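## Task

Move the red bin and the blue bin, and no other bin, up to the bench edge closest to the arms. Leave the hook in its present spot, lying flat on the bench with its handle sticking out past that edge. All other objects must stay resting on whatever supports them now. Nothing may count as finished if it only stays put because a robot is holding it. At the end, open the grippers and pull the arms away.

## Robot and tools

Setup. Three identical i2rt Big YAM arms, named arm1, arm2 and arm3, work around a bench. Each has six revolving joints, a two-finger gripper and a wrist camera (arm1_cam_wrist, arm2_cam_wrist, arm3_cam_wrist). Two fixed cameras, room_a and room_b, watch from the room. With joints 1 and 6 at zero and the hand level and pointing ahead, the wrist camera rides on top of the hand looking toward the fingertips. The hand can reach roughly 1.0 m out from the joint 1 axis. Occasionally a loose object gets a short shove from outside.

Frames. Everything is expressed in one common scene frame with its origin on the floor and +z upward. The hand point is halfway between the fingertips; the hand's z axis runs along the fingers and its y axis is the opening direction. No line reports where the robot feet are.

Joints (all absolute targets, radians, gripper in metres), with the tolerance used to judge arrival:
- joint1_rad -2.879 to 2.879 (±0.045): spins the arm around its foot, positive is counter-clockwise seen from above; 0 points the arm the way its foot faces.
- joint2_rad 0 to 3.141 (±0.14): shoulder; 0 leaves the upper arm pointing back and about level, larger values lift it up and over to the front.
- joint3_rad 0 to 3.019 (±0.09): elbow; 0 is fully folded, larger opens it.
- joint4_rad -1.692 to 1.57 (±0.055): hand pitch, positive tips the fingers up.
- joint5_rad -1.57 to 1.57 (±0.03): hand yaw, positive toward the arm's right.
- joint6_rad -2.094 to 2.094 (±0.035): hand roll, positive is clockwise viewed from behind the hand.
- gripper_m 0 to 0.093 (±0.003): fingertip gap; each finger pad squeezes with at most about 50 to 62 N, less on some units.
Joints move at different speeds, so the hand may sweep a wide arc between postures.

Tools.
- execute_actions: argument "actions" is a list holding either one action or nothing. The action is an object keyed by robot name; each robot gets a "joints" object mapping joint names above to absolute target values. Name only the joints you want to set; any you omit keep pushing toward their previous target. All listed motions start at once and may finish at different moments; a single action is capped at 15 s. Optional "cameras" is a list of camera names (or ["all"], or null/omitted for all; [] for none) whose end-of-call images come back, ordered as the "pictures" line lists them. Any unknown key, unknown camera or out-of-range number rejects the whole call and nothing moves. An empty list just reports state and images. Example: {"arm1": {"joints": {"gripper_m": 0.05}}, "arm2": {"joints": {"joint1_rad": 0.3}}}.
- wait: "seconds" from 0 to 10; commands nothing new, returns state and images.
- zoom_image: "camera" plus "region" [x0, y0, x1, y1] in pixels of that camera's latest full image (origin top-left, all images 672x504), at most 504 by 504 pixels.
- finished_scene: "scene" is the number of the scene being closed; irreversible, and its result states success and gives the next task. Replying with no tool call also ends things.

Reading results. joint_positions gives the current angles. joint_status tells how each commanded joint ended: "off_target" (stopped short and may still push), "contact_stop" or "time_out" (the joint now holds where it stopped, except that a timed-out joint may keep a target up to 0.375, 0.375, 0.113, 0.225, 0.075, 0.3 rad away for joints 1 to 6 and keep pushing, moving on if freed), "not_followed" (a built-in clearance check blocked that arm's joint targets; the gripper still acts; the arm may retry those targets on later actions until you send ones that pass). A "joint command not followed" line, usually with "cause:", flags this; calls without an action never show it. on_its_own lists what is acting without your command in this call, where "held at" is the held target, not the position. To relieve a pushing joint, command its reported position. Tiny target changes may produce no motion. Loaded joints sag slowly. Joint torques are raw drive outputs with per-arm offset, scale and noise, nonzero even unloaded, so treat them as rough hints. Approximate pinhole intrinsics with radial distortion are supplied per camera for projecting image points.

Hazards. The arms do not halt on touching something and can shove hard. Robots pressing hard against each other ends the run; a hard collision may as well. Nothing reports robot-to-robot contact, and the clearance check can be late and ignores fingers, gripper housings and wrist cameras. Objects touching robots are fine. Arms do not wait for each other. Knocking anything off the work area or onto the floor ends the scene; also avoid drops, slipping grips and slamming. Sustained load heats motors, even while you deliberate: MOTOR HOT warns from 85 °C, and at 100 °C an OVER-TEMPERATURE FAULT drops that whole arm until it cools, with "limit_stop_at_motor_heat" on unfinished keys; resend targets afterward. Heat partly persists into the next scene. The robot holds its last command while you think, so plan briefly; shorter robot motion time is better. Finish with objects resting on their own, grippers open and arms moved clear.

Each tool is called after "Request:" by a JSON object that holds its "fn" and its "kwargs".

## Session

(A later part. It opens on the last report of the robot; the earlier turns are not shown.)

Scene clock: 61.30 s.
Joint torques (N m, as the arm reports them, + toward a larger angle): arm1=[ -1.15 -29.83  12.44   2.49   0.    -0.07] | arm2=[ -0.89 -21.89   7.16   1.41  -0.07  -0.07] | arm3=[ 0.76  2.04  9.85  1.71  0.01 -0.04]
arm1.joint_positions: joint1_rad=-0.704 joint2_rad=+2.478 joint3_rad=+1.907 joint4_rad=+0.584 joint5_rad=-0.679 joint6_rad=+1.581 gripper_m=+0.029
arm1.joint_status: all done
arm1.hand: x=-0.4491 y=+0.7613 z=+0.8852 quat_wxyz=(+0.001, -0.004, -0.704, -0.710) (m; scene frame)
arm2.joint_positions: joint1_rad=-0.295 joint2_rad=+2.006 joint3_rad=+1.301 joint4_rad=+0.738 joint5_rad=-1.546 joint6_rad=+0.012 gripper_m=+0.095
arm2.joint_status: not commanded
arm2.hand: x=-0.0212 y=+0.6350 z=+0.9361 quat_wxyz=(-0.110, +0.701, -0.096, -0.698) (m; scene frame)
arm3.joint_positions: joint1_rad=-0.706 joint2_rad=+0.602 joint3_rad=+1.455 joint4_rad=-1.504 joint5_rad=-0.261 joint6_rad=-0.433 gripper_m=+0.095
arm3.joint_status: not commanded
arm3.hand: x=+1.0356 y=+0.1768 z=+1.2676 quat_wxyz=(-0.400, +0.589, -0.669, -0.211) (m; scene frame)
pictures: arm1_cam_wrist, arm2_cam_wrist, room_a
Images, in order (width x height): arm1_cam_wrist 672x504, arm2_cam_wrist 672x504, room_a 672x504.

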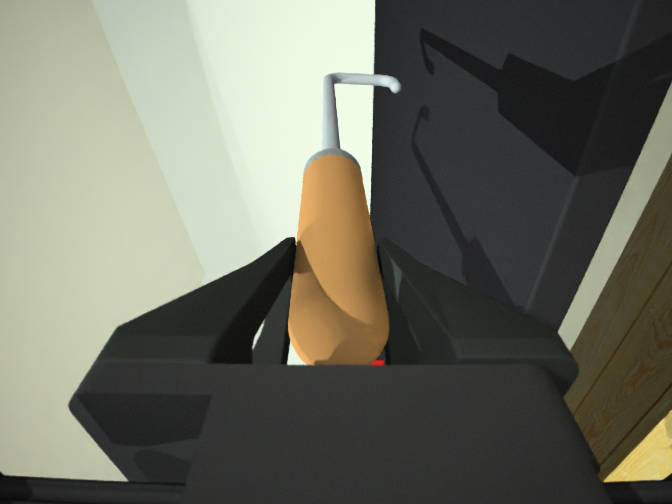

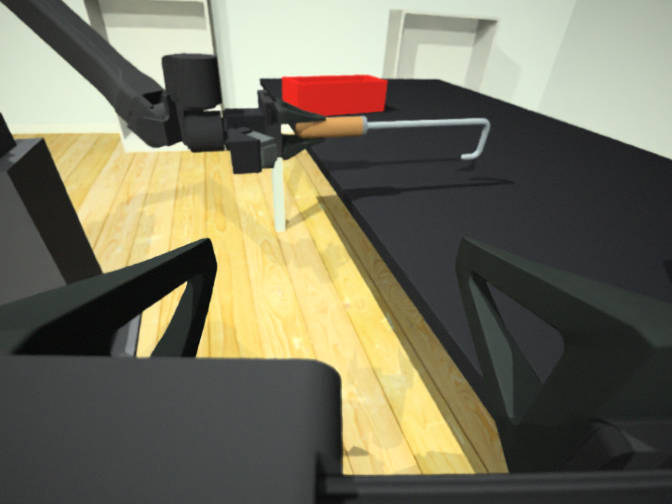

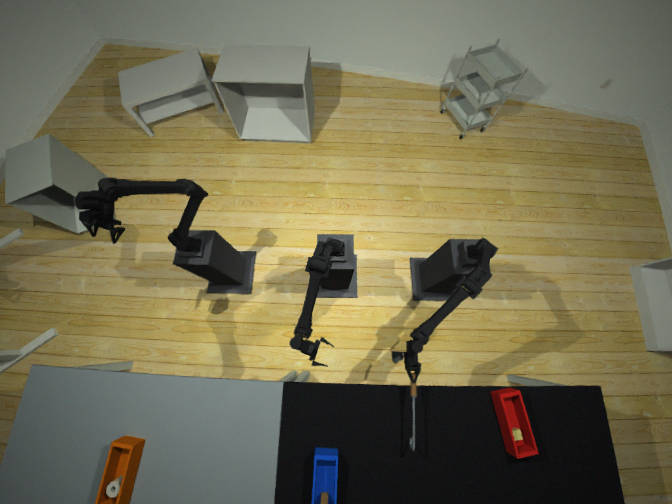

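Request:
{"fn": "execute_actions", "kwargs": {"actions": [{"arm1":{"joints":{"joint2_rad":2.5,"joint6_rad":0.7}}}], "cameras": []}}

Request:
{"fn": "execute_actions", "kwargs": {"actions": [{"arm1":{"joints":{"joint2_rad":2.54,"joint4_rad":0.64,"joint6_rad":-0.08}}}], "cameras": ["arm1_cam_wrist","arm2_cam_wrist"]}}

Scene clock: 65.50 s.
Joint torques (N m, as the arm reports them, + toward a larger angle): arm1=[ -1.25 -27.39  12.16   2.29   0.04  -0.28] | arm2=[ -0.9  -21.68   7.07   1.4   -0.07  -0.06] | arm3=[ 0.75  2.03  9.78  1.71  0.02 -0.06]
arm1.joint_positions: joint1_rad=-0.703 joint2_rad=+2.523 joint3_rad=+1.908 joint4_rad=+0.591 joint5_rad=-0.680 joint6_rad=+0.712 gripper_m=+0.029
arm1.joint_status: all done
arm1.hand: x=-0.4517 y=+0.7607 z=+0.8481 quat_wxyz=(-0.285, +0.290, -0.653, -0.639) (m; scene frame)
arm2.joint_positions: joint1_rad=-0.295 joint2_rad=+2.006 joint3_rad=+1.301 joint4_rad=+0.738 joint5_rad=-1.546 joint6_rad=+0.012 gripper_m=+0.095
arm2.joint_status: not commanded
arm2.hand: x=-0.0212 y=+0.6350 z=+0.9361 quat_wxyz=(-0.110, +0.701, -0.096, -0.698) (m; scene frame)
arm3.joint_positions: joint1_rad=-0.706 joint2_rad=+0.602 joint3_rad=+1.455 joint4_rad=-1.504 joint5_rad=-0.261 joint6_rad=-0.433 gripper_m=+0.095
arm3.joint_status: not commanded
arm3.hand: x=+1.0356 y=+0.1768 z=+1.2676 quat_wxyz=(-0.400, +0.589, -0.669, -0.211) (m; scene frame)
pictures: none
No camera images: the call's "cameras" was empty. Leave "cameras" out to get every camera's image.

Scene clock: 67.23 s.
Joint torques (N m, as the arm reports them, + toward a larger angle): arm1=[ -1.3  -26.79  11.94   2.63   0.03  -0.2 ] | arm2=[ -1.09 -22.18   7.09   1.4   -0.07  -0.07] | arm3=[ 1.13  1.46  9.91  1.56 -0.03 -0.02]
arm1.joint_positions: joint1_rad=-0.703 joint2_rad=+2.556 joint3_rad=+1.908 joint4_rad=+0.609 joint5_rad=-0.680 joint6_rad=-0.068 gripper_m=+0.029
arm1.joint_status: all done
arm1.hand: x=-0.4533 y=+0.7588 z=+0.8236 quat_wxyz=(-0.501, +0.517, -0.499, -0.482) (m; scene frame)
arm2.joint_positions: joint1_rad=-0.295 joint2_rad=+2.006 joint3_rad=+1.301 joint4_rad=+0.738 joint5_rad=-1.546 joint6_rad=+0.012 gripper_m=+0.095
arm2.joint_status: not commanded
arm2.hand: x=-0.0212 y=+0.6350 z=+0.9361 quat_wxyz=(-0.110, +0.701, -0.096, -0.698) (m; scene frame)
arm3.joint_positions: joint1_rad=-0.706 joint2_rad=+0.602 joint3_rad=+1.455 joint4_rad=-1.504 joint5_rad=-0.261 joint6_rad=-0.433 gripper_m=+0.095
arm3.joint_status: not commanded
arm3.hand: x=+1.0356 y=+0.1768 z=+1.2676 quat_wxyz=(-0.400, +0.589, -0.669, -0.211) (m; scene frame)
pictures: arm1_cam_wrist, arm2_cam_wrist
Images, in order (width x height): arm1_cam_wrist 672x504, arm2_cam_wrist 672x504.

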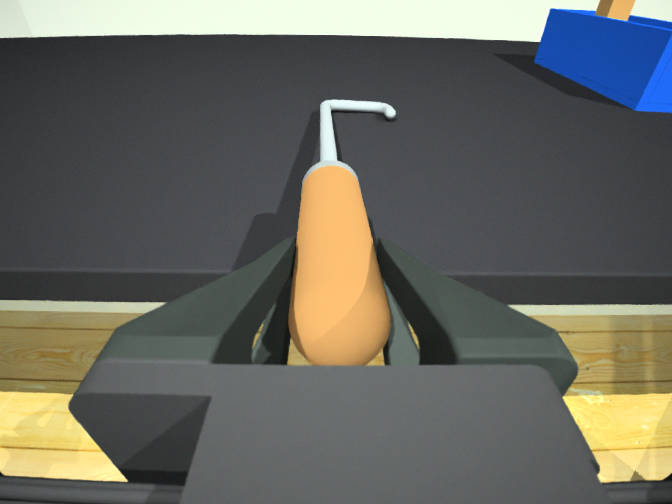

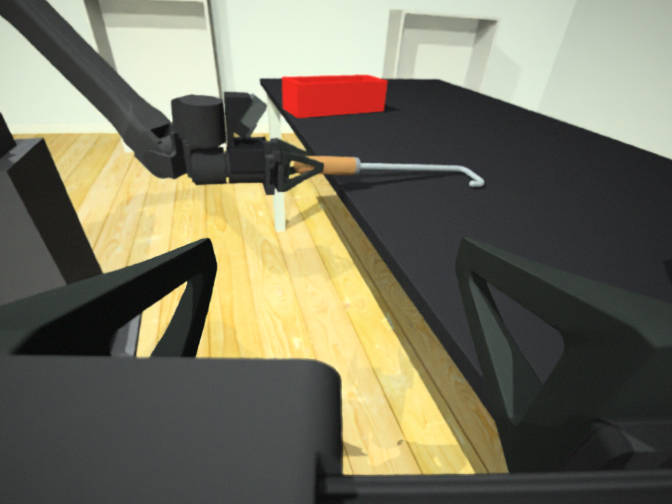

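Request:
{"fn": "execute_actions", "kwargs": {"actions": [{"arm1":{"joints":{"joint2_rad":2.605}},"arm2":{"joints":{"joint3_rad":1.81,"joint4_rad":0.64,"joint5_rad":0.64}}}], "cameras": ["arm1_cam_wrist"]}}

Request:
{"fn": "execute_actions", "kwargs": {"actions": [{"arm1":{"joints":{"gripper_m":0.093}}}], "cameras": []}}

Request:
{"fn": "execute_actions", "kwargs": {"actions": [{"arm1":{"joints":{"joint2_rad":2.1}}}], "cameras": []}}

Request:
{"fn": "execute_actions", "kwargs": {"actions": [{"arm1":{"joints":{"joint1_rad":0.2,"joint3_rad":1.55,"joint4_rad":0.55,"joint5_rad":1.5,"joint6_rad":0}},"arm2":{"joints":{"joint1_rad":0.612,"joint2_rad":2.25}}}], "cameras": []}}

Request:
{"fn": "execute_actions", "kwargs": {"actions": [{"arm2":{"joints":{"joint2_rad":2.42}}}], "cameras": ["arm1_cam_wrist","arm2_cam_wrist"]}}

Scene clock: 75.30 s.
Joint torques (N m, as the arm reports them, + toward a larger angle): arm1=[ -1.27 -24.71  11.5    1.9    0.01  -0.13] | arm2=[ -1.08 -22.42  12.23   1.06   0.07  -0.07] | arm3=[ 1.26  1.89 10.    1.71  0.01  0.  ]
arm1.joint_positions: joint1_rad=-0.703 joint2_rad=+2.593 joint3_rad=+1.912 joint4_rad=+0.632 joint5_rad=-0.680 joint6_rad=-0.075 gripper_m=+0.029
arm1.joint_status: all done
arm1.hand: x=-0.4550 y=+0.7568 z=+0.7981 quat_wxyz=(-0.499, +0.520, -0.501, -0.480) (m; scene frame)
arm2.joint_positions: joint1_rad=-0.295 joint2_rad=+1.984 joint3_rad=+1.765 joint4_rad=+0.642 joint5_rad=+0.635 joint6_rad=+0.010 gripper_m=+0.095
arm2.joint_status: all done
arm2.hand: x=+0.2928 y=+0.7467 z=+1.1903 quat_wxyz=(-0.736, +0.102, -0.569, -0.353) (m; scene frame)
arm3.joint_positions: joint1_rad=-0.706 joint2_rad=+0.602 joint3_rad=+1.455 joint4_rad=-1.504 joint5_rad=-0.261 joint6_rad=-0.433 gripper_m=+0.095
arm3.joint_status: not commanded
arm3.hand: x=+1.0356 y=+0.1768 z=+1.2676 quat_wxyz=(-0.400, +0.589, -0.669, -0.211) (m; scene frame)
pictures: arm1_cam_wrist
Images, in order (width x height): arm1_cam_wrist 672x504.

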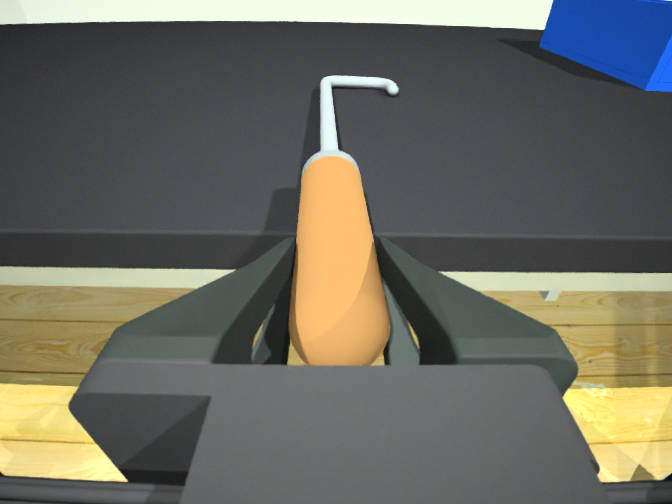

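Scene clock: 76.00 s.
Joint torques (N m, as the arm reports them, + toward a larger angle): arm1=[ -1.25 -24.81  11.51   1.9    0.01  -0.12] | arm2=[ -1.23 -22.17  12.28   1.11   0.05  -0.08] | arm3=[ 1.01  1.9   9.82  1.76 -0.03  0.01]
arm1.joint_positions: joint1_rad=-0.703 joint2_rad=+2.593 joint3_rad=+1.912 joint4_rad=+0.632 joint5_rad=-0.680 joint6_rad=-0.075 gripper_m=+0.093
arm1.joint_status: all done
arm1.hand: x=-0.4550 y=+0.7568 z=+0.7981 quat_wxyz=(-0.499, +0.520, -0.501, -0.480) (m; scene frame)
arm2.joint_positions: joint1_rad=-0.295 joint2_rad=+1.984 joint3_rad=+1.765 joint4_rad=+0.642 joint5_rad=+0.635 joint6_rad=+0.010 gripper_m=+0.095
arm2.joint_status: not commanded
arm2.hand: x=+0.2928 y=+0.7467 z=+1.1903 quat_wxyz=(-0.736, +0.102, -0.569, -0.353) (m; scene frame)
arm3.joint_positions: joint1_rad=-0.706 joint2_rad=+0.602 joint3_rad=+1.455 joint4_rad=-1.504 joint5_rad=-0.261 joint6_rad=-0.433 gripper_m=+0.095
arm3.joint_status: not commanded
arm3.hand: x=+1.0356 y=+0.1768 z=+1.2676 quat_wxyz=(-0.400, +0.589, -0.669, -0.211) (m; scene frame)
pictures: none
No camera images: the call's "cameras" was empty. Leave "cameras" out to get every camera's image.

Scene clock: 77.80 s.
Joint torques (N m, as the arm reports them, + toward a larger angle): arm1=[ -1.28 -24.2   10.69   1.26   0.26  -0.09] | arm2=[ -1.05 -22.34  12.3    1.09   0.04  -0.07] | arm3=[ 0.38  1.32  9.83  1.67  0.   -0.01]
arm1.joint_positions: joint1_rad=-0.703 joint2_rad=+2.114 joint3_rad=+1.944 joint4_rad=+0.641 joint5_rad=-0.680 joint6_rad=-0.075 gripper_m=+0.093
arm1.joint_status: all done
arm1.hand: x=-0.4821 y=+0.7213 z=+1.2280 quat_wxyz=(-0.667, +0.480, -0.308, -0.479) (m; scene frame)
arm2.joint_positions: joint1_rad=-0.295 joint2_rad=+1.984 joint3_rad=+1.765 joint4_rad=+0.642 joint5_rad=+0.635 joint6_rad=+0.010 gripper_m=+0.095
arm2.joint_status: not commanded
arm2.hand: x=+0.2928 y=+0.7467 z=+1.1903 quat_wxyz=(-0.736, +0.102, -0.569, -0.353) (m; scene frame)
arm3.joint_positions: joint1_rad=-0.706 joint2_rad=+0.602 joint3_rad=+1.455 joint4_rad=-1.504 joint5_rad=-0.261 joint6_rad=-0.433 gripper_m=+0.095
arm3.joint_status: not commanded
arm3.hand: x=+1.0356 y=+0.1768 z=+1.2676 quat_wxyz=(-0.400, +0.589, -0.669, -0.211) (m; scene frame)
pictures: none
No camera images: the call's "cameras" was empty. Leave "cameras" out to get every camera's image.

Scene clock: 80.00 s.
Joint torques (N m, as the arm reports them, + toward a larger angle): arm1=[ -1.13 -23.16   8.41   1.3    0.2    0.1 ] | arm2=[ -0.37 -26.28  10.84   1.67   0.07  -0.08] | arm3=[ 0.56  2.15  9.85  1.91 -0.01 -0.02]
arm1.joint_positions: joint1_rad=+0.193 joint2_rad=+2.121 joint3_rad=+1.544 joint4_rad=+0.548 joint5_rad=+1.498 joint6_rad=-0.014 gripper_m=+0.093
arm1.joint_status: all done
arm1.hand: x=-0.9054 y=+0.7079 z=+0.9885 quat_wxyz=(-0.699, +0.117, -0.701, -0.086) (m; scene frame)
arm2.joint_positions: joint1_rad=+0.609 joint2_rad=+2.245 joint3_rad=+1.779 joint4_rad=+0.631 joint5_rad=+0.638 joint6_rad=+0.009 gripper_m=+0.095
arm2.joint_status: all done
arm2.hand: x=-0.4477 y=+0.7530 z=+0.9821 quat_wxyz=(-0.505, +0.439, -0.492, -0.558) (m; scene frame)
arm3.joint_positions: joint1_rad=-0.706 joint2_rad=+0.602 joint3_rad=+1.455 joint4_rad=-1.504 joint5_rad=-0.261 joint6_rad=-0.433 gripper_m=+0.095
arm3.joint_status: not commanded
arm3.hand: x=+1.0356 y=+0.1768 z=+1.2676 quat_wxyz=(-0.400, +0.589, -0.669, -0.211) (m; scene frame)
pictures: none
No camera images: the call's "cameras" was empty. Leave "cameras" out to get every camera's image.

Scene clock: 81.33 s.
Joint torques (N m, as the arm reports them, + toward a larger angle): arm1=[ -0.91 -23.06   8.44   1.29   0.19   0.1 ] | arm2=[ -0.18 -28.    10.2    1.66   0.12  -0.05] | arm3=[ 1.36  1.36  9.71  1.77  0.01 -0.01]
arm1.joint_positions: joint1_rad=+0.193 joint2_rad=+2.121 joint3_rad=+1.544 joint4_rad=+0.548 joint5_rad=+1.498 joint6_rad=-0.014 gripper_m=+0.093
arm1.joint_status: not commanded
arm1.hand: x=-0.9054 y=+0.7079 z=+0.9885 quat_wxyz=(-0.699, +0.117, -0.701, -0.086) (m; scene frame)
arm2.joint_positions: joint1_rad=+0.609 joint2_rad=+2.425 joint3_rad=+1.779 joint4_rad=+0.635 joint5_rad=+0.638 joint6_rad=+0.009 gripper_m=+0.095
arm2.joint_status: all done
arm2.hand: x=-0.4518 y=+0.7588 z=+0.8311 quat_wxyz=(-0.497, +0.502, -0.503, -0.498) (m; scene frame)
arm3.joint_positions: joint1_rad=-0.706 joint2_rad=+0.602 joint3_rad=+1.455 joint4_rad=-1.504 joint5_rad=-0.261 joint6_rad=-0.433 gripper_m=+0.095
arm3.joint_status: not commanded
arm3.hand: x=+1.0356 y=+0.1768 z=+1.2676 quat_wxyz=(-0.400, +0.589, -0.669, -0.211) (m; scene frame)
pictures: arm1_cam_wrist, arm2_cam_wrist
Images, in order (width x height): arm1_cam_wrist 672x504, arm2_cam_wrist 672x504.

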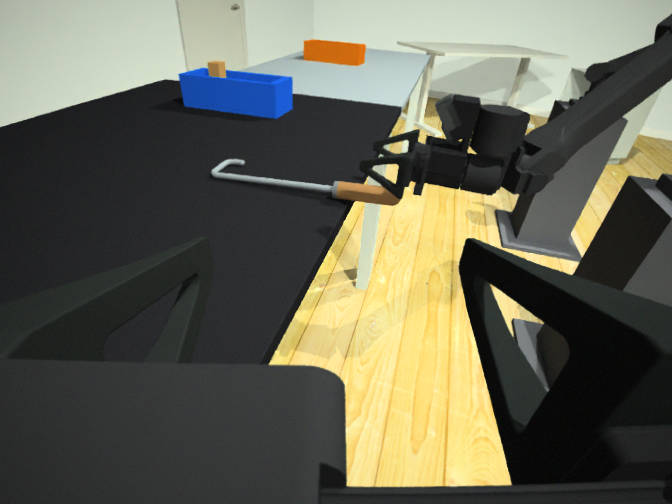

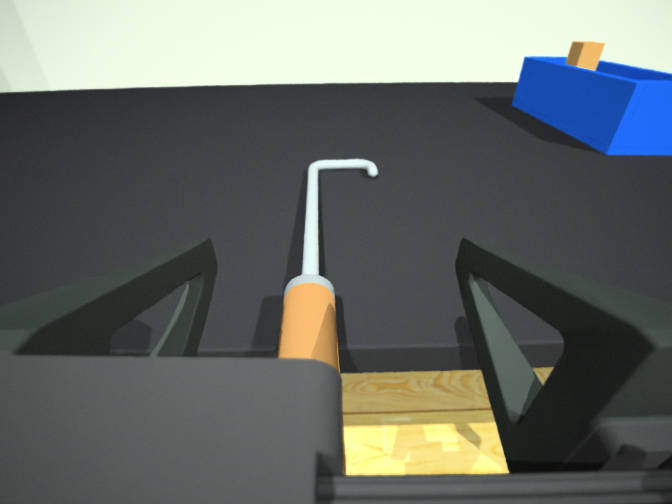

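Request:
{"fn": "execute_actions", "kwargs": {"actions": [{"arm2":{"joints":{"joint1_rad":0.635,"joint2_rad":2.47,"joint3_rad":1.81,"joint4_rad":0.64,"joint5_rad":0.65}}}]}}

Scene clock: 95.73 s.
Joint torques (N m, as the arm reports them, + toward a larger angle): arm1=[ -0.93 -23.06   8.45   1.3    0.19   0.09] | arm2=[  0.32 -27.3   10.02   1.53   0.2   -0.05] | arm3=[0.54 2.   9.82 1.6  0.   0.  ]
arm1.joint_positions: joint1_rad=+0.193 joint2_rad=+2.121 joint3_rad=+1.544 joint4_rad=+0.548 joint5_rad=+1.498 joint6_rad=-0.014 gripper_m=+0.093
arm1.joint_status: not commanded
arm1.hand: x=-0.9054 y=+0.7079 z=+0.9885 quat_wxyz=(-0.699, +0.117, -0.701, -0.086) (m; scene frame)
arm2.joint_positions: joint1_rad=+0.630 joint2_rad=+2.457 joint3_rad=+1.779 joint4_rad=+0.635 joint5_rad=+0.646 joint6_rad=+0.009 gripper_m=+0.095
arm2.joint_status: all done
arm2.hand: x=-0.4652 y=+0.7483 z=+0.8040 quat_wxyz=(-0.493, +0.516, -0.501, -0.490) (m; scene frame)
arm3.joint_positions: joint1_rad=-0.706 joint2_rad=+0.602 joint3_rad=+1.455 joint4_rad=-1.504 joint5_rad=-0.261 joint6_rad=-0.433 gripper_m=+0.095
arm3.joint_status: not commanded
arm3.hand: x=+1.0356 y=+0.1768 z=+1.2676 quat_wxyz=(-0.400, +0.589, -0.669, -0.211) (m; scene frame)
pictures: arm1_cam_wrist, arm2_cam_wrist, arm3_cam_wrist, room_a, room_b
Images, in order (width x height): arm1_cam_wrist 672x504, arm2_cam_wrist 672x504, arm3_cam_wrist 672x504, room_a 672x504, room_b 672x504.

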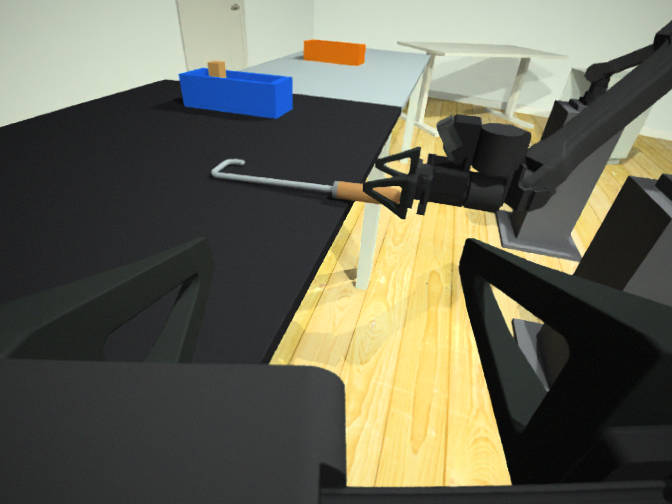

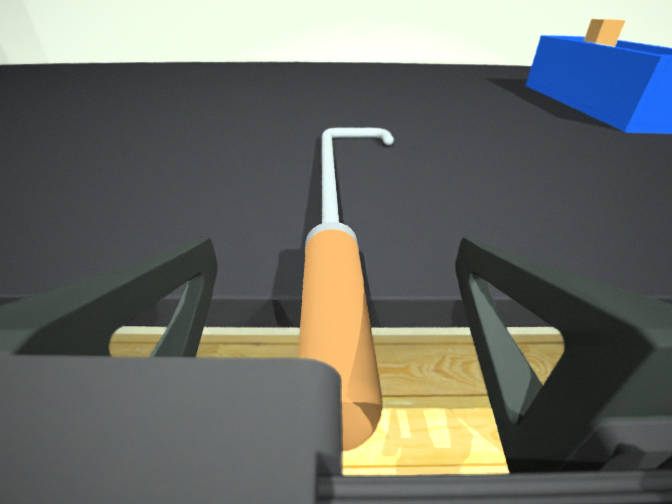

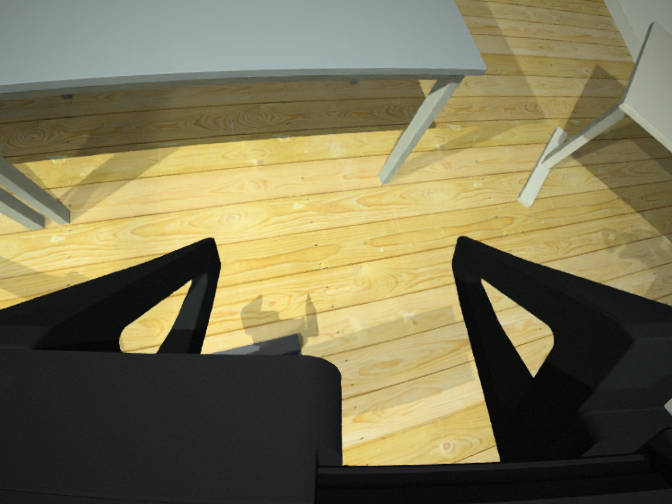

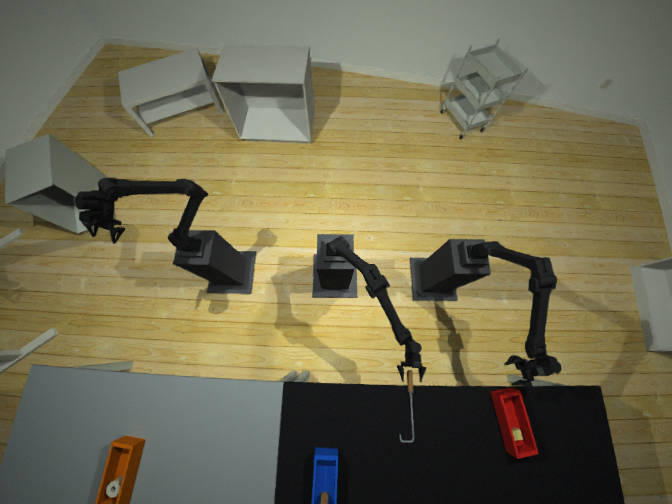

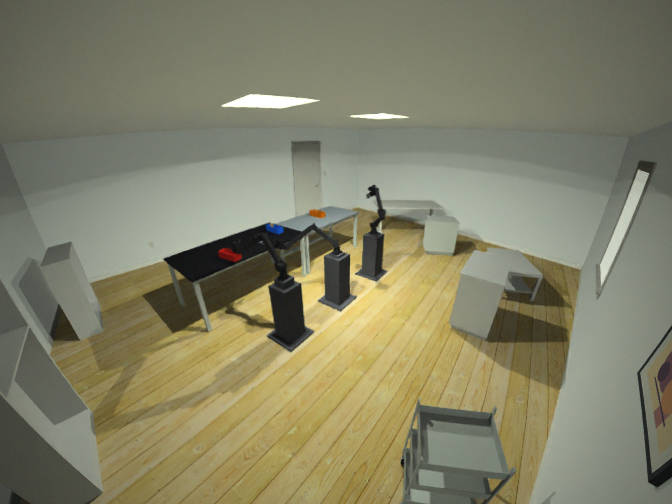

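Request:
{"fn": "execute_actions", "kwargs": {"actions": [{"arm2":{"joints":{"joint2_rad":2.50,"joint4_rad":0.66}}}], "cameras": ["arm1_cam_wrist","arm2_cam_wrist"]}}

Scene clock: 97.70 s.
Joint torques (N m, as the arm reports them, + toward a larger angle): arm1=[ -0.91 -23.09   8.44   1.3    0.2    0.1 ] | arm2=[ -0.11 -26.64   9.72   1.99   0.23  -0.05] | arm3=[0.63 1.63 9.97 1.58 0.02 0.  ]
arm1.joint_positions: joint1_rad=+0.193 joint2_rad=+2.121 joint3_rad=+1.544 joint4_rad=+0.548 joint5_rad=+1.498 joint6_rad=-0.014 gripper_m=+0.093
arm1.joint_status: not commanded
arm1.hand: x=-0.9054 y=+0.7079 z=+0.9885 quat_wxyz=(-0.699, +0.117, -0.701, -0.086) (m; scene frame)
arm2.joint_positions: joint1_rad=+0.630 joint2_rad=+2.486 joint3_rad=+1.779 joint4_rad=+0.646 joint5_rad=+0.646 joint6_rad=+0.009 gripper_m=+0.095
arm2.joint_status: all done
arm2.hand: x=-0.4640 y=+0.7467 z=+0.7818 quat_wxyz=(-0.492, +0.522, -0.502, -0.483) (m; scene frame)
arm3.joint_positions: joint1_rad=-0.706 joint2_rad=+0.602 joint3_rad=+1.455 joint4_rad=-1.504 joint5_rad=-0.261 joint6_rad=-0.433 gripper_m=+0.095
arm3.joint_status: not commanded
arm3.hand: x=+1.0356 y=+0.1768 z=+1.2676 quat_wxyz=(-0.400, +0.589, -0.669, -0.211) (m; scene frame)
pictures: arm1_cam_wrist, arm2_cam_wrist
Images, in order (width x height): arm1_cam_wrist 672x504, arm2_cam_wrist 672x504.

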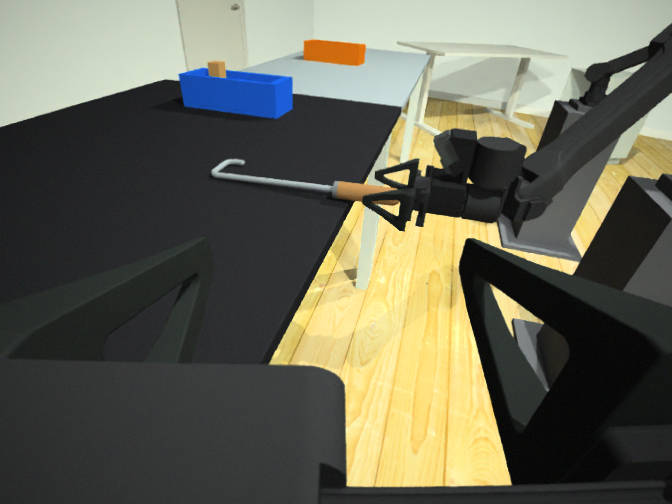

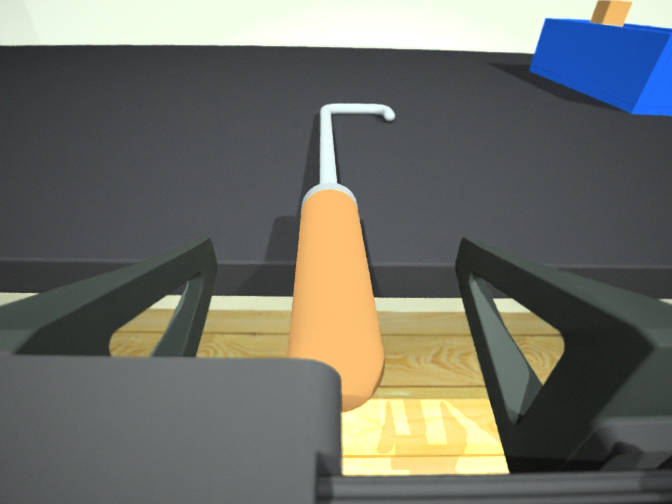

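Request:
{"fn": "execute_actions", "kwargs": {"actions": [{"arm2":{"joints":{"joint2_rad":2.515,"joint4_rad":0.67}}}], "cameras": ["arm2_cam_wrist"]}}

Request:
{"fn": "execute_actions", "kwargs": {"actions": [{"arm2":{"joints":{"gripper_m":0}}}], "cameras": ["arm1_cam_wrist","arm2_cam_wrist"]}}

Request:
{"fn": "execute_actions", "kwargs": {"actions": [{"arm2":{"joints":{"joint2_rad":2.435,"joint6_rad":0.55}}}], "cameras": ["arm1_cam_wrist","arm2_cam_wrist"]}}

Scene clock: 101.27 s.
Joint torques (N m, as the arm reports them, + toward a larger angle): arm1=[ -0.9  -23.06   8.45   1.3    0.19   0.09] | arm2=[  0.13 -26.21   9.89   1.89   0.23  -0.04] | arm3=[ 1.55  1.2   9.94  1.92 -0.02  0.01]
arm1.joint_positions: joint1_rad=+0.193 joint2_rad=+2.121 joint3_rad=+1.544 joint4_rad=+0.548 joint5_rad=+1.498 joint6_rad=-0.014 gripper_m=+0.093
arm1.joint_status: not commanded
arm1.hand: x=-0.9054 y=+0.7079 z=+0.9885 quat_wxyz=(-0.699, +0.117, -0.701, -0.086) (m; scene frame)
arm2.joint_positions: joint1_rad=+0.630 joint2_rad=+2.494 joint3_rad=+1.779 joint4_rad=+0.655 joint5_rad=+0.646 joint6_rad=+0.009 gripper_m=+0.095
arm2.joint_status: all done
arm2.hand: x=-0.4636 y=+0.7462 z=+0.7766 quat_wxyz=(-0.492, +0.522, -0.502, -0.484) (m; scene frame)
arm3.joint_positions: joint1_rad=-0.706 joint2_rad=+0.602 joint3_rad=+1.455 joint4_rad=-1.504 joint5_rad=-0.261 joint6_rad=-0.433 gripper_m=+0.095
arm3.joint_status: not commanded
arm3.hand: x=+1.0356 y=+0.1768 z=+1.2676 quat_wxyz=(-0.400, +0.589, -0.669, -0.211) (m; scene frame)
pictures: arm2_cam_wrist
Images, in order (width x height): arm2_cam_wrist 672x504.

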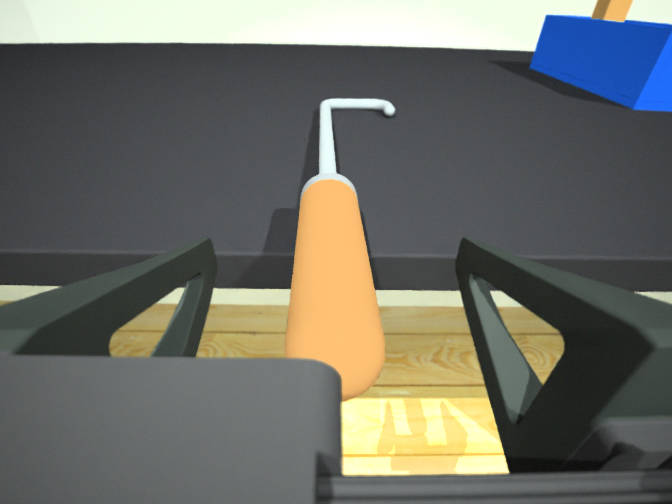

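Scene clock: 102.00 s.
Joint torques (N m, as the arm reports them, + toward a larger angle): arm1=[ -0.89 -23.05   8.44   1.3    0.2    0.1 ] | arm2=[ -0.29 -26.03   9.8    1.89   0.15  -0.03] | arm3=[1.33 1.93 9.9  1.83 0.03 0.  ]
arm1.joint_positions: joint1_rad=+0.193 joint2_rad=+2.121 joint3_rad=+1.544 joint4_rad=+0.548 joint5_rad=+1.498 joint6_rad=-0.014 gripper_m=+0.093
arm1.joint_status: not commanded
arm1.hand: x=-0.9054 y=+0.7079 z=+0.9885 quat_wxyz=(-0.699, +0.117, -0.701, -0.086) (m; scene frame)
arm2.joint_positions: joint1_rad=+0.630 joint2_rad=+2.495 joint3_rad=+1.779 joint4_rad=+0.656 joint5_rad=+0.648 joint6_rad=+0.009 gripper_m=+0.029
arm2.joint_status: gripper_m off_target (ended at +0.029, target +0.000)
arm2.hand: x=-0.4636 y=+0.7460 z=+0.7765 quat_wxyz=(-0.492, +0.522, -0.502, -0.483) (m; scene frame)
arm3.joint_positions: joint1_rad=-0.706 joint2_rad=+0.602 joint3_rad=+1.455 joint4_rad=-1.504 joint5_rad=-0.261 joint6_rad=-0.433 gripper_m=+0.095
arm3.joint_status: not commanded
arm3.hand: x=+1.0356 y=+0.1768 z=+1.2676 quat_wxyz=(-0.400, +0.589, -0.669, -0.211) (m; scene frame)
pictures: arm1_cam_wrist, arm2_cam_wrist
Images, in order (width x height): arm1_cam_wrist 672x504, arm2_cam_wrist 672x504.

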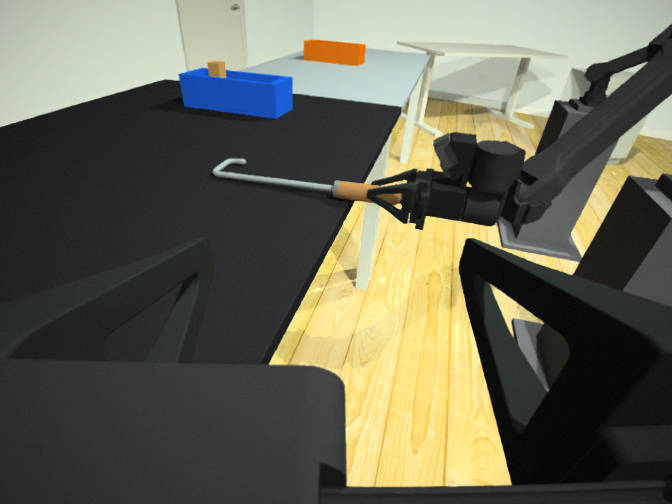

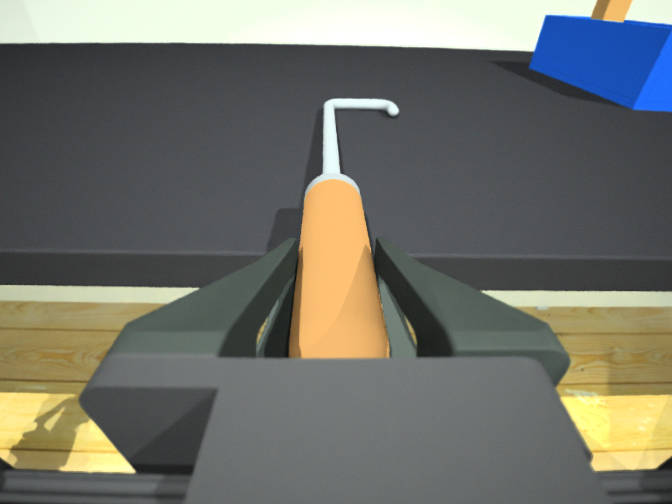

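Scene clock: 103.53 s.
Joint torques (N m, as the arm reports them, + toward a larger angle): arm1=[ -0.89 -23.03   8.45   1.3    0.2    0.09] | arm2=[ -0.02 -30.54   9.95   1.91   0.09   0.23] | arm3=[0.93 1.41 9.78 1.62 0.01 0.01]
arm1.joint_positions: joint1_rad=+0.193 joint2_rad=+2.121 joint3_rad=+1.544 joint4_rad=+0.548 joint5_rad=+1.498 joint6_rad=-0.014 gripper_m=+0.093
arm1.joint_status: not commanded
arm1.hand: x=-0.9054 y=+0.7079 z=+0.9885 quat_wxyz=(-0.699, +0.117, -0.701, -0.086) (m; scene frame)
arm2.joint_positions: joint1_rad=+0.630 joint2_rad=+2.469 joint3_rad=+1.779 joint4_rad=+0.656 joint5_rad=+0.649 joint6_rad=+0.524 gripper_m=+0.029
arm2.joint_status: all done
arm2.hand: x=-0.4646 y=+0.7476 z=+0.7980 quat_wxyz=(-0.352, +0.368, -0.615, -0.602) (m; scene frame)
arm3.joint_positions: joint1_rad=-0.706 joint2_rad=+0.602 joint3_rad=+1.455 joint4_rad=-1.504 joint5_rad=-0.261 joint6_rad=-0.433 gripper_m=+0.095
arm3.joint_status: not commanded
arm3.hand: x=+1.0356 y=+0.1768 z=+1.2676 quat_wxyz=(-0.400, +0.589, -0.669, -0.211) (m; scene frame)
pictures: arm1_cam_wrist, arm2_cam_wrist
Images, in order (width x height): arm1_cam_wrist 672x504, arm2_cam_wrist 672x504.

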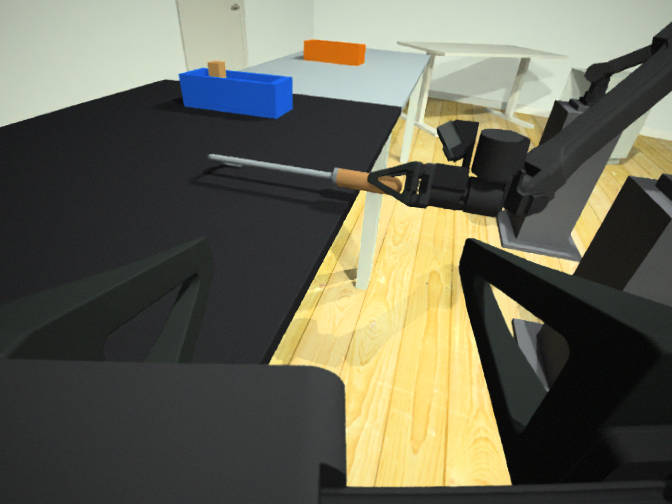

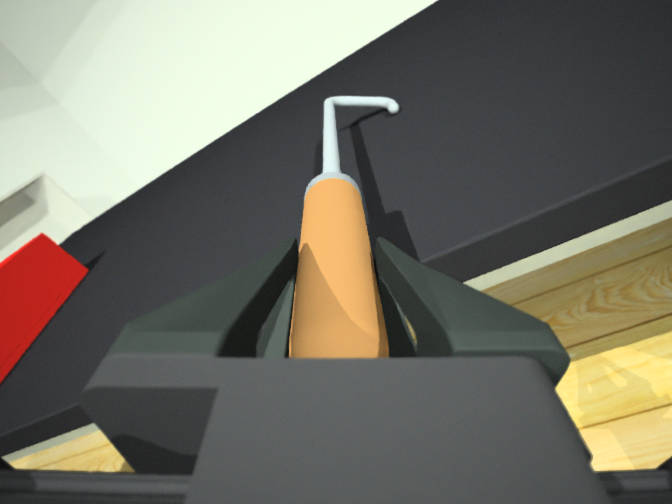

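Request:
{"fn": "execute_actions", "kwargs": {"actions": [{"arm2":{"joints":{"joint2_rad":2.395,"joint6_rad":1.1}}}], "cameras": []}}

Request:
{"fn": "execute_actions", "kwargs": {"actions": [{"arm2":{"joints":{"joint2_rad":2.36,"joint6_rad":1.59}}}], "cameras": []}}

Request:
{"fn": "execute_actions", "kwargs": {"actions": [{"arm2":{"joints":{"joint2_rad":2.17,"joint3_rad":1.9,"joint4_rad":0.4}}}], "cameras": ["arm1_cam_wrist"]}}

Request:
{"fn": "execute_actions", "kwargs": {"actions": [{"arm2":{"joints":{"joint1_rad":-0.04,"joint5_rad":0}}}], "cameras": ["arm1_cam_wrist","arm2_cam_wrist","room_a"]}}

Scene clock: 110.77 s.
Joint torques (N m, as the arm reports them, + toward a larger angle): arm1=[ -0.91 -23.07   8.44   1.3    0.19   0.09] | arm2=[ -0.13 -31.95   9.96   1.92   0.07   0.14] | arm3=[ 0.6   1.7   9.95  1.73 -0.01  0.  ]
arm1.joint_positions: joint1_rad=+0.193 joint2_rad=+2.121 joint3_rad=+1.544 joint4_rad=+0.548 joint5_rad=+1.498 joint6_rad=-0.014 gripper_m=+0.093
arm1.joint_status: not commanded
arm1.hand: x=-0.9054 y=+0.7079 z=+0.9885 quat_wxyz=(-0.699, +0.117, -0.701, -0.086) (m; scene frame)
arm2.joint_positions: joint1_rad=+0.630 joint2_rad=+2.441 joint3_rad=+1.779 joint4_rad=+0.654 joint5_rad=+0.650 joint6_rad=+1.079 gripper_m=+0.029
arm2.joint_status: all done
arm2.hand: x=-0.4655 y=+0.7489 z=+0.8211 quat_wxyz=(-0.170, +0.178, -0.687, -0.684) (m; scene frame)
arm3.joint_positions: joint1_rad=-0.706 joint2_rad=+0.602 joint3_rad=+1.455 joint4_rad=-1.504 joint5_rad=-0.261 joint6_rad=-0.433 gripper_m=+0.095
arm3.joint_status: not commanded
arm3.hand: x=+1.0356 y=+0.1768 z=+1.2676 quat_wxyz=(-0.400, +0.589, -0.669, -0.211) (m; scene frame)
pictures: none
No camera images: the call's "cameras" was empty. Leave "cameras" out to get every camera's image.

Scene clock: 112.27 s.
Joint torques (N m, as the arm reports them, + toward a larger angle): arm1=[ -0.91 -23.09   8.43   1.3    0.2    0.1 ] | arm2=[  0.26 -32.74  10.12   2.22   0.04   0.09] | arm3=[1.17 1.79 9.78 1.77 0.02 0.01]
arm1.joint_positions: joint1_rad=+0.193 joint2_rad=+2.121 joint3_rad=+1.544 joint4_rad=+0.548 joint5_rad=+1.498 joint6_rad=-0.014 gripper_m=+0.093
arm1.joint_status: not commanded
arm1.hand: x=-0.9054 y=+0.7079 z=+0.9885 quat_wxyz=(-0.699, +0.117, -0.701, -0.086) (m; scene frame)
arm2.joint_positions: joint1_rad=+0.631 joint2_rad=+2.419 joint3_rad=+1.779 joint4_rad=+0.647 joint5_rad=+0.650 joint6_rad=+1.571 gripper_m=+0.029
arm2.joint_status: all done
arm2.hand: x=-0.4663 y=+0.7493 z=+0.8387 quat_wxyz=(+0.004, +0.002, -0.705, -0.709) (m; scene frame)
arm3.joint_positions: joint1_rad=-0.706 joint2_rad=+0.602 joint3_rad=+1.455 joint4_rad=-1.504 joint5_rad=-0.261 joint6_rad=-0.433 gripper_m=+0.095
arm3.joint_status: not commanded
arm3.hand: x=+1.0356 y=+0.1768 z=+1.2676 quat_wxyz=(-0.400, +0.589, -0.669, -0.211) (m; scene frame)
pictures: none
No camera images: the call's "cameras" was empty. Leave "cameras" out to get every camera's image.

Scene clock: 113.73 s.
Joint torques (N m, as the arm reports them, + toward a larger angle): arm1=[ -0.94 -23.05   8.44   1.3    0.2    0.09] | arm2=[ -0.23 -29.45  14.1    2.23   0.06   0.1 ] | arm3=[ 1.17  2.08  9.89  1.73  0.01 -0.01]
arm1.joint_positions: joint1_rad=+0.193 joint2_rad=+2.121 joint3_rad=+1.544 joint4_rad=+0.548 joint5_rad=+1.498 joint6_rad=-0.014 gripper_m=+0.093
arm1.joint_status: not commanded
arm1.hand: x=-0.9054 y=+0.7079 z=+0.9885 quat_wxyz=(-0.699, +0.117, -0.701, -0.086) (m; scene frame)
arm2.joint_positions: joint1_rad=+0.631 joint2_rad=+2.203 joint3_rad=+1.829 joint4_rad=+0.375 joint5_rad=+0.650 joint6_rad=+1.572 gripper_m=+0.029
arm2.joint_status: all done
arm2.hand: x=-0.4657 y=+0.7484 z=+0.9916 quat_wxyz=(+0.003, +0.003, -0.707, -0.707) (m; scene frame)
arm3.joint_positions: joint1_rad=-0.706 joint2_rad=+0.602 joint3_rad=+1.455 joint4_rad=-1.504 joint5_rad=-0.261 joint6_rad=-0.433 gripper_m=+0.095
arm3.joint_status: not commanded
arm3.hand: x=+1.0356 y=+0.1768 z=+1.2676 quat_wxyz=(-0.400, +0.589, -0.669, -0.211) (m; scene frame)
pictures: arm1_cam_wrist
Images, in order (width x height): arm1_cam_wrist 672x504.

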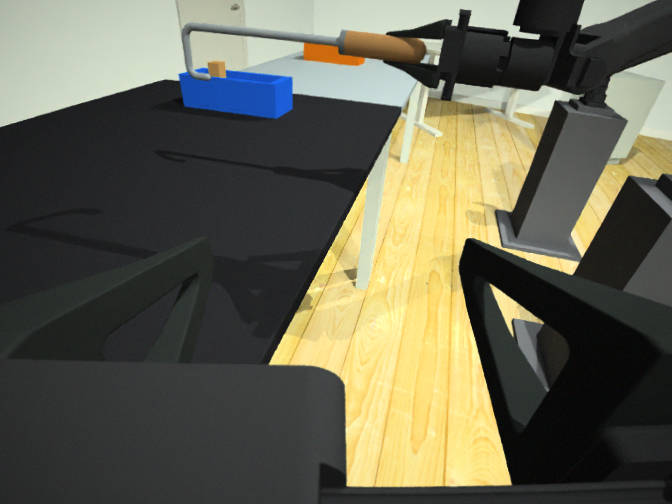

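Scene clock: 116.13 s.
Joint torques (N m, as the arm reports them, + toward a larger angle): arm1=[ -0.89 -23.04   8.43   1.3    0.2    0.09] | arm2=[  0.66 -29.88  14.24   2.57   0.05   0.1 ] | arm3=[ 0.88  1.3   9.64  1.59 -0.01 -0.04]
arm1.joint_positions: joint1_rad=+0.193 joint2_rad=+2.121 joint3_rad=+1.544 joint4_rad=+0.548 joint5_rad=+1.498 joint6_rad=-0.014 gripper_m=+0.093
arm1.joint_status: not commanded
arm1.hand: x=-0.9054 y=+0.7079 z=+0.9885 quat_wxyz=(-0.699, +0.117, -0.701, -0.086) (m; scene frame)
arm2.joint_positions: joint1_rad=-0.049 joint2_rad=+2.206 joint3_rad=+1.829 joint4_rad=+0.371 joint5_rad=+0.000 joint6_rad=+1.574 gripper_m=+0.029
arm2.joint_status: all done
arm2.hand: x=+0.0014 y=+0.9012 z=+0.9886 quat_wxyz=(-0.007, -0.008, -0.709, -0.705) (m; scene frame)
arm3.joint_positions: joint1_rad=-0.706 joint2_rad=+0.602 joint3_rad=+1.455 joint4_rad=-1.504 joint5_rad=-0.261 joint6_rad=-0.433 gripper_m=+0.095
arm3.joint_status: not commanded
arm3.hand: x=+1.0356 y=+0.1768 z=+1.2676 quat_wxyz=(-0.400, +0.589, -0.669, -0.211) (m; scene frame)
pictures: arm1_cam_wrist, arm2_cam_wrist, room_a
Images, in order (width x height): arm1_cam_wrist 672x504, arm2_cam_wrist 672x504, room_a 672x504.

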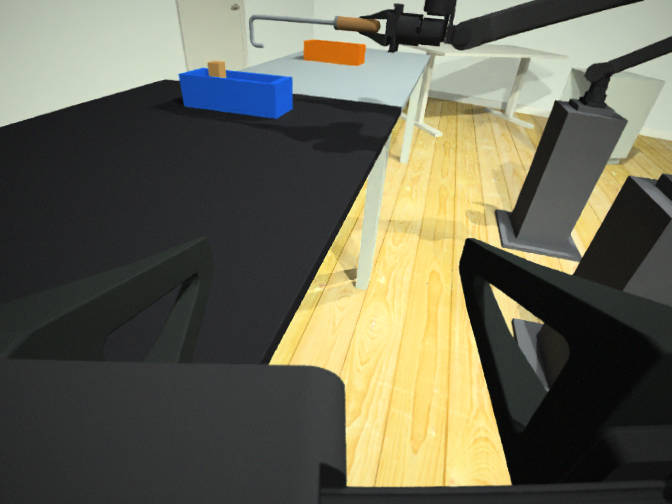

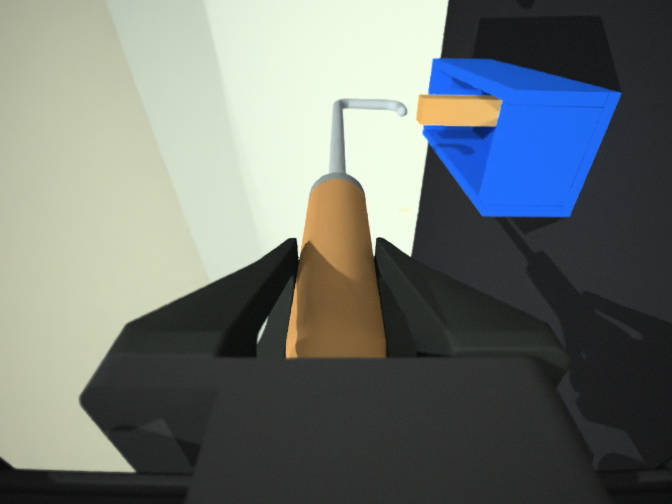

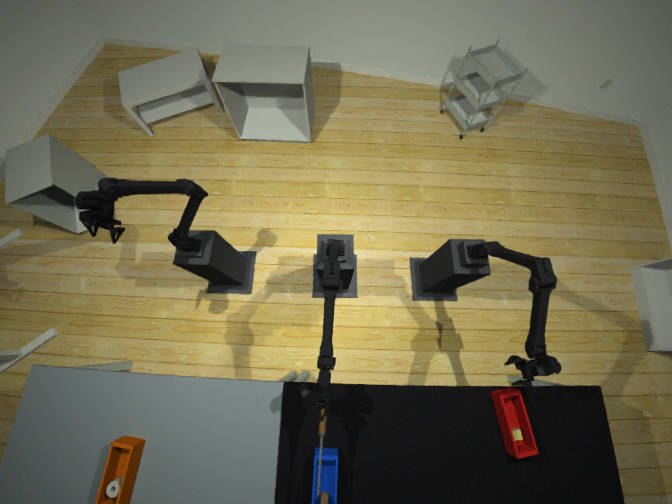

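Shift toward −x ~2.5cm.

Request:
{"fn": "execute_actions", "kwargs": {"actions": [{"arm2":{"joints":{"joint1_rad":-0.01,"joint2_rad":2.27,"joint4_rad":0.42}}}], "cameras": ["arm1_cam_wrist","arm2_cam_wrist","room_a"]}}

Scene clock: 119.00 s.
Joint torques (N m, as the arm reports them, + toward a larger angle): arm1=[ -0.91 -23.06   8.44   1.3    0.19   0.09] | arm2=[ -0.48 -33.26  13.85   2.93   0.04   0.08] | arm3=[ 0.85  1.29  9.76  1.71 -0.02 -0.01]
arm1.joint_positions: joint1_rad=+0.193 joint2_rad=+2.121 joint3_rad=+1.544 joint4_rad=+0.548 joint5_rad=+1.498 joint6_rad=-0.014 gripper_m=+0.093
arm1.joint_status: not commanded
arm1.hand: x=-0.9054 y=+0.7079 z=+0.9885 quat_wxyz=(-0.699, +0.117, -0.701, -0.086) (m; scene frame)
arm2.joint_positions: joint1_rad=-0.008 joint2_rad=+2.331 joint3_rad=+1.829 joint4_rad=+0.380 joint5_rad=+0.000 joint6_rad=+1.575 gripper_m=+0.029
arm2.joint_status: all done
arm2.hand: x=-0.0351 y=+0.9098 z=+0.8795 quat_wxyz=(+0.007, +0.006, -0.749, -0.662) (m; scene frame)
arm3.joint_positions: joint1_rad=-0.706 joint2_rad=+0.602 joint3_rad=+1.455 joint4_rad=-1.504 joint5_rad=-0.261 joint6_rad=-0.433 gripper_m=+0.095
arm3.joint_status: not commanded
arm3.hand: x=+1.0356 y=+0.1768 z=+1.2676 quat_wxyz=(-0.400, +0.589, -0.669, -0.211) (m; scene frame)
pictures: arm1_cam_wrist, arm2_cam_wrist, room_a
Images, in order (width x height): arm1_cam_wrist 672x504, arm2_cam_wrist 672x504, room_a 672x504.

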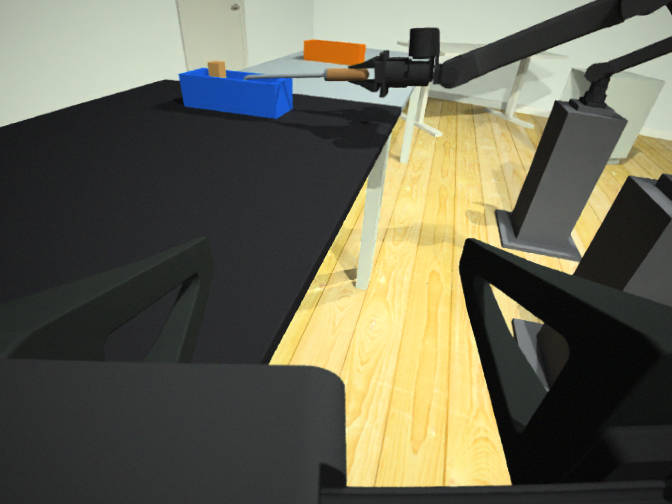

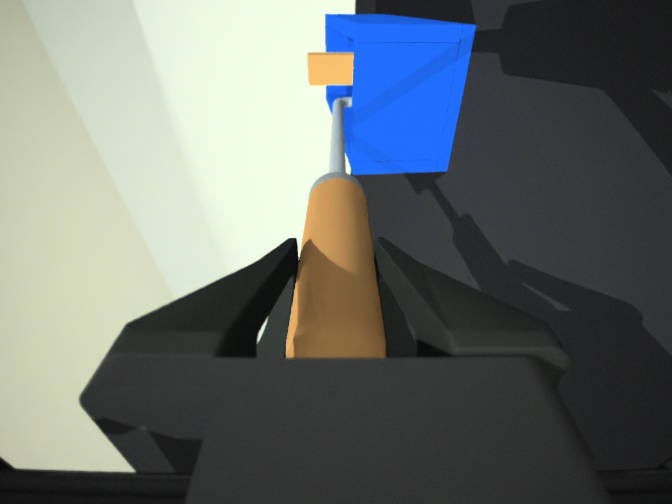

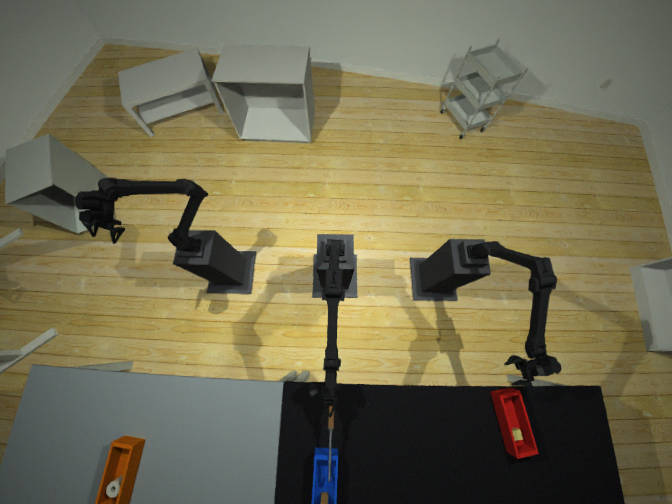

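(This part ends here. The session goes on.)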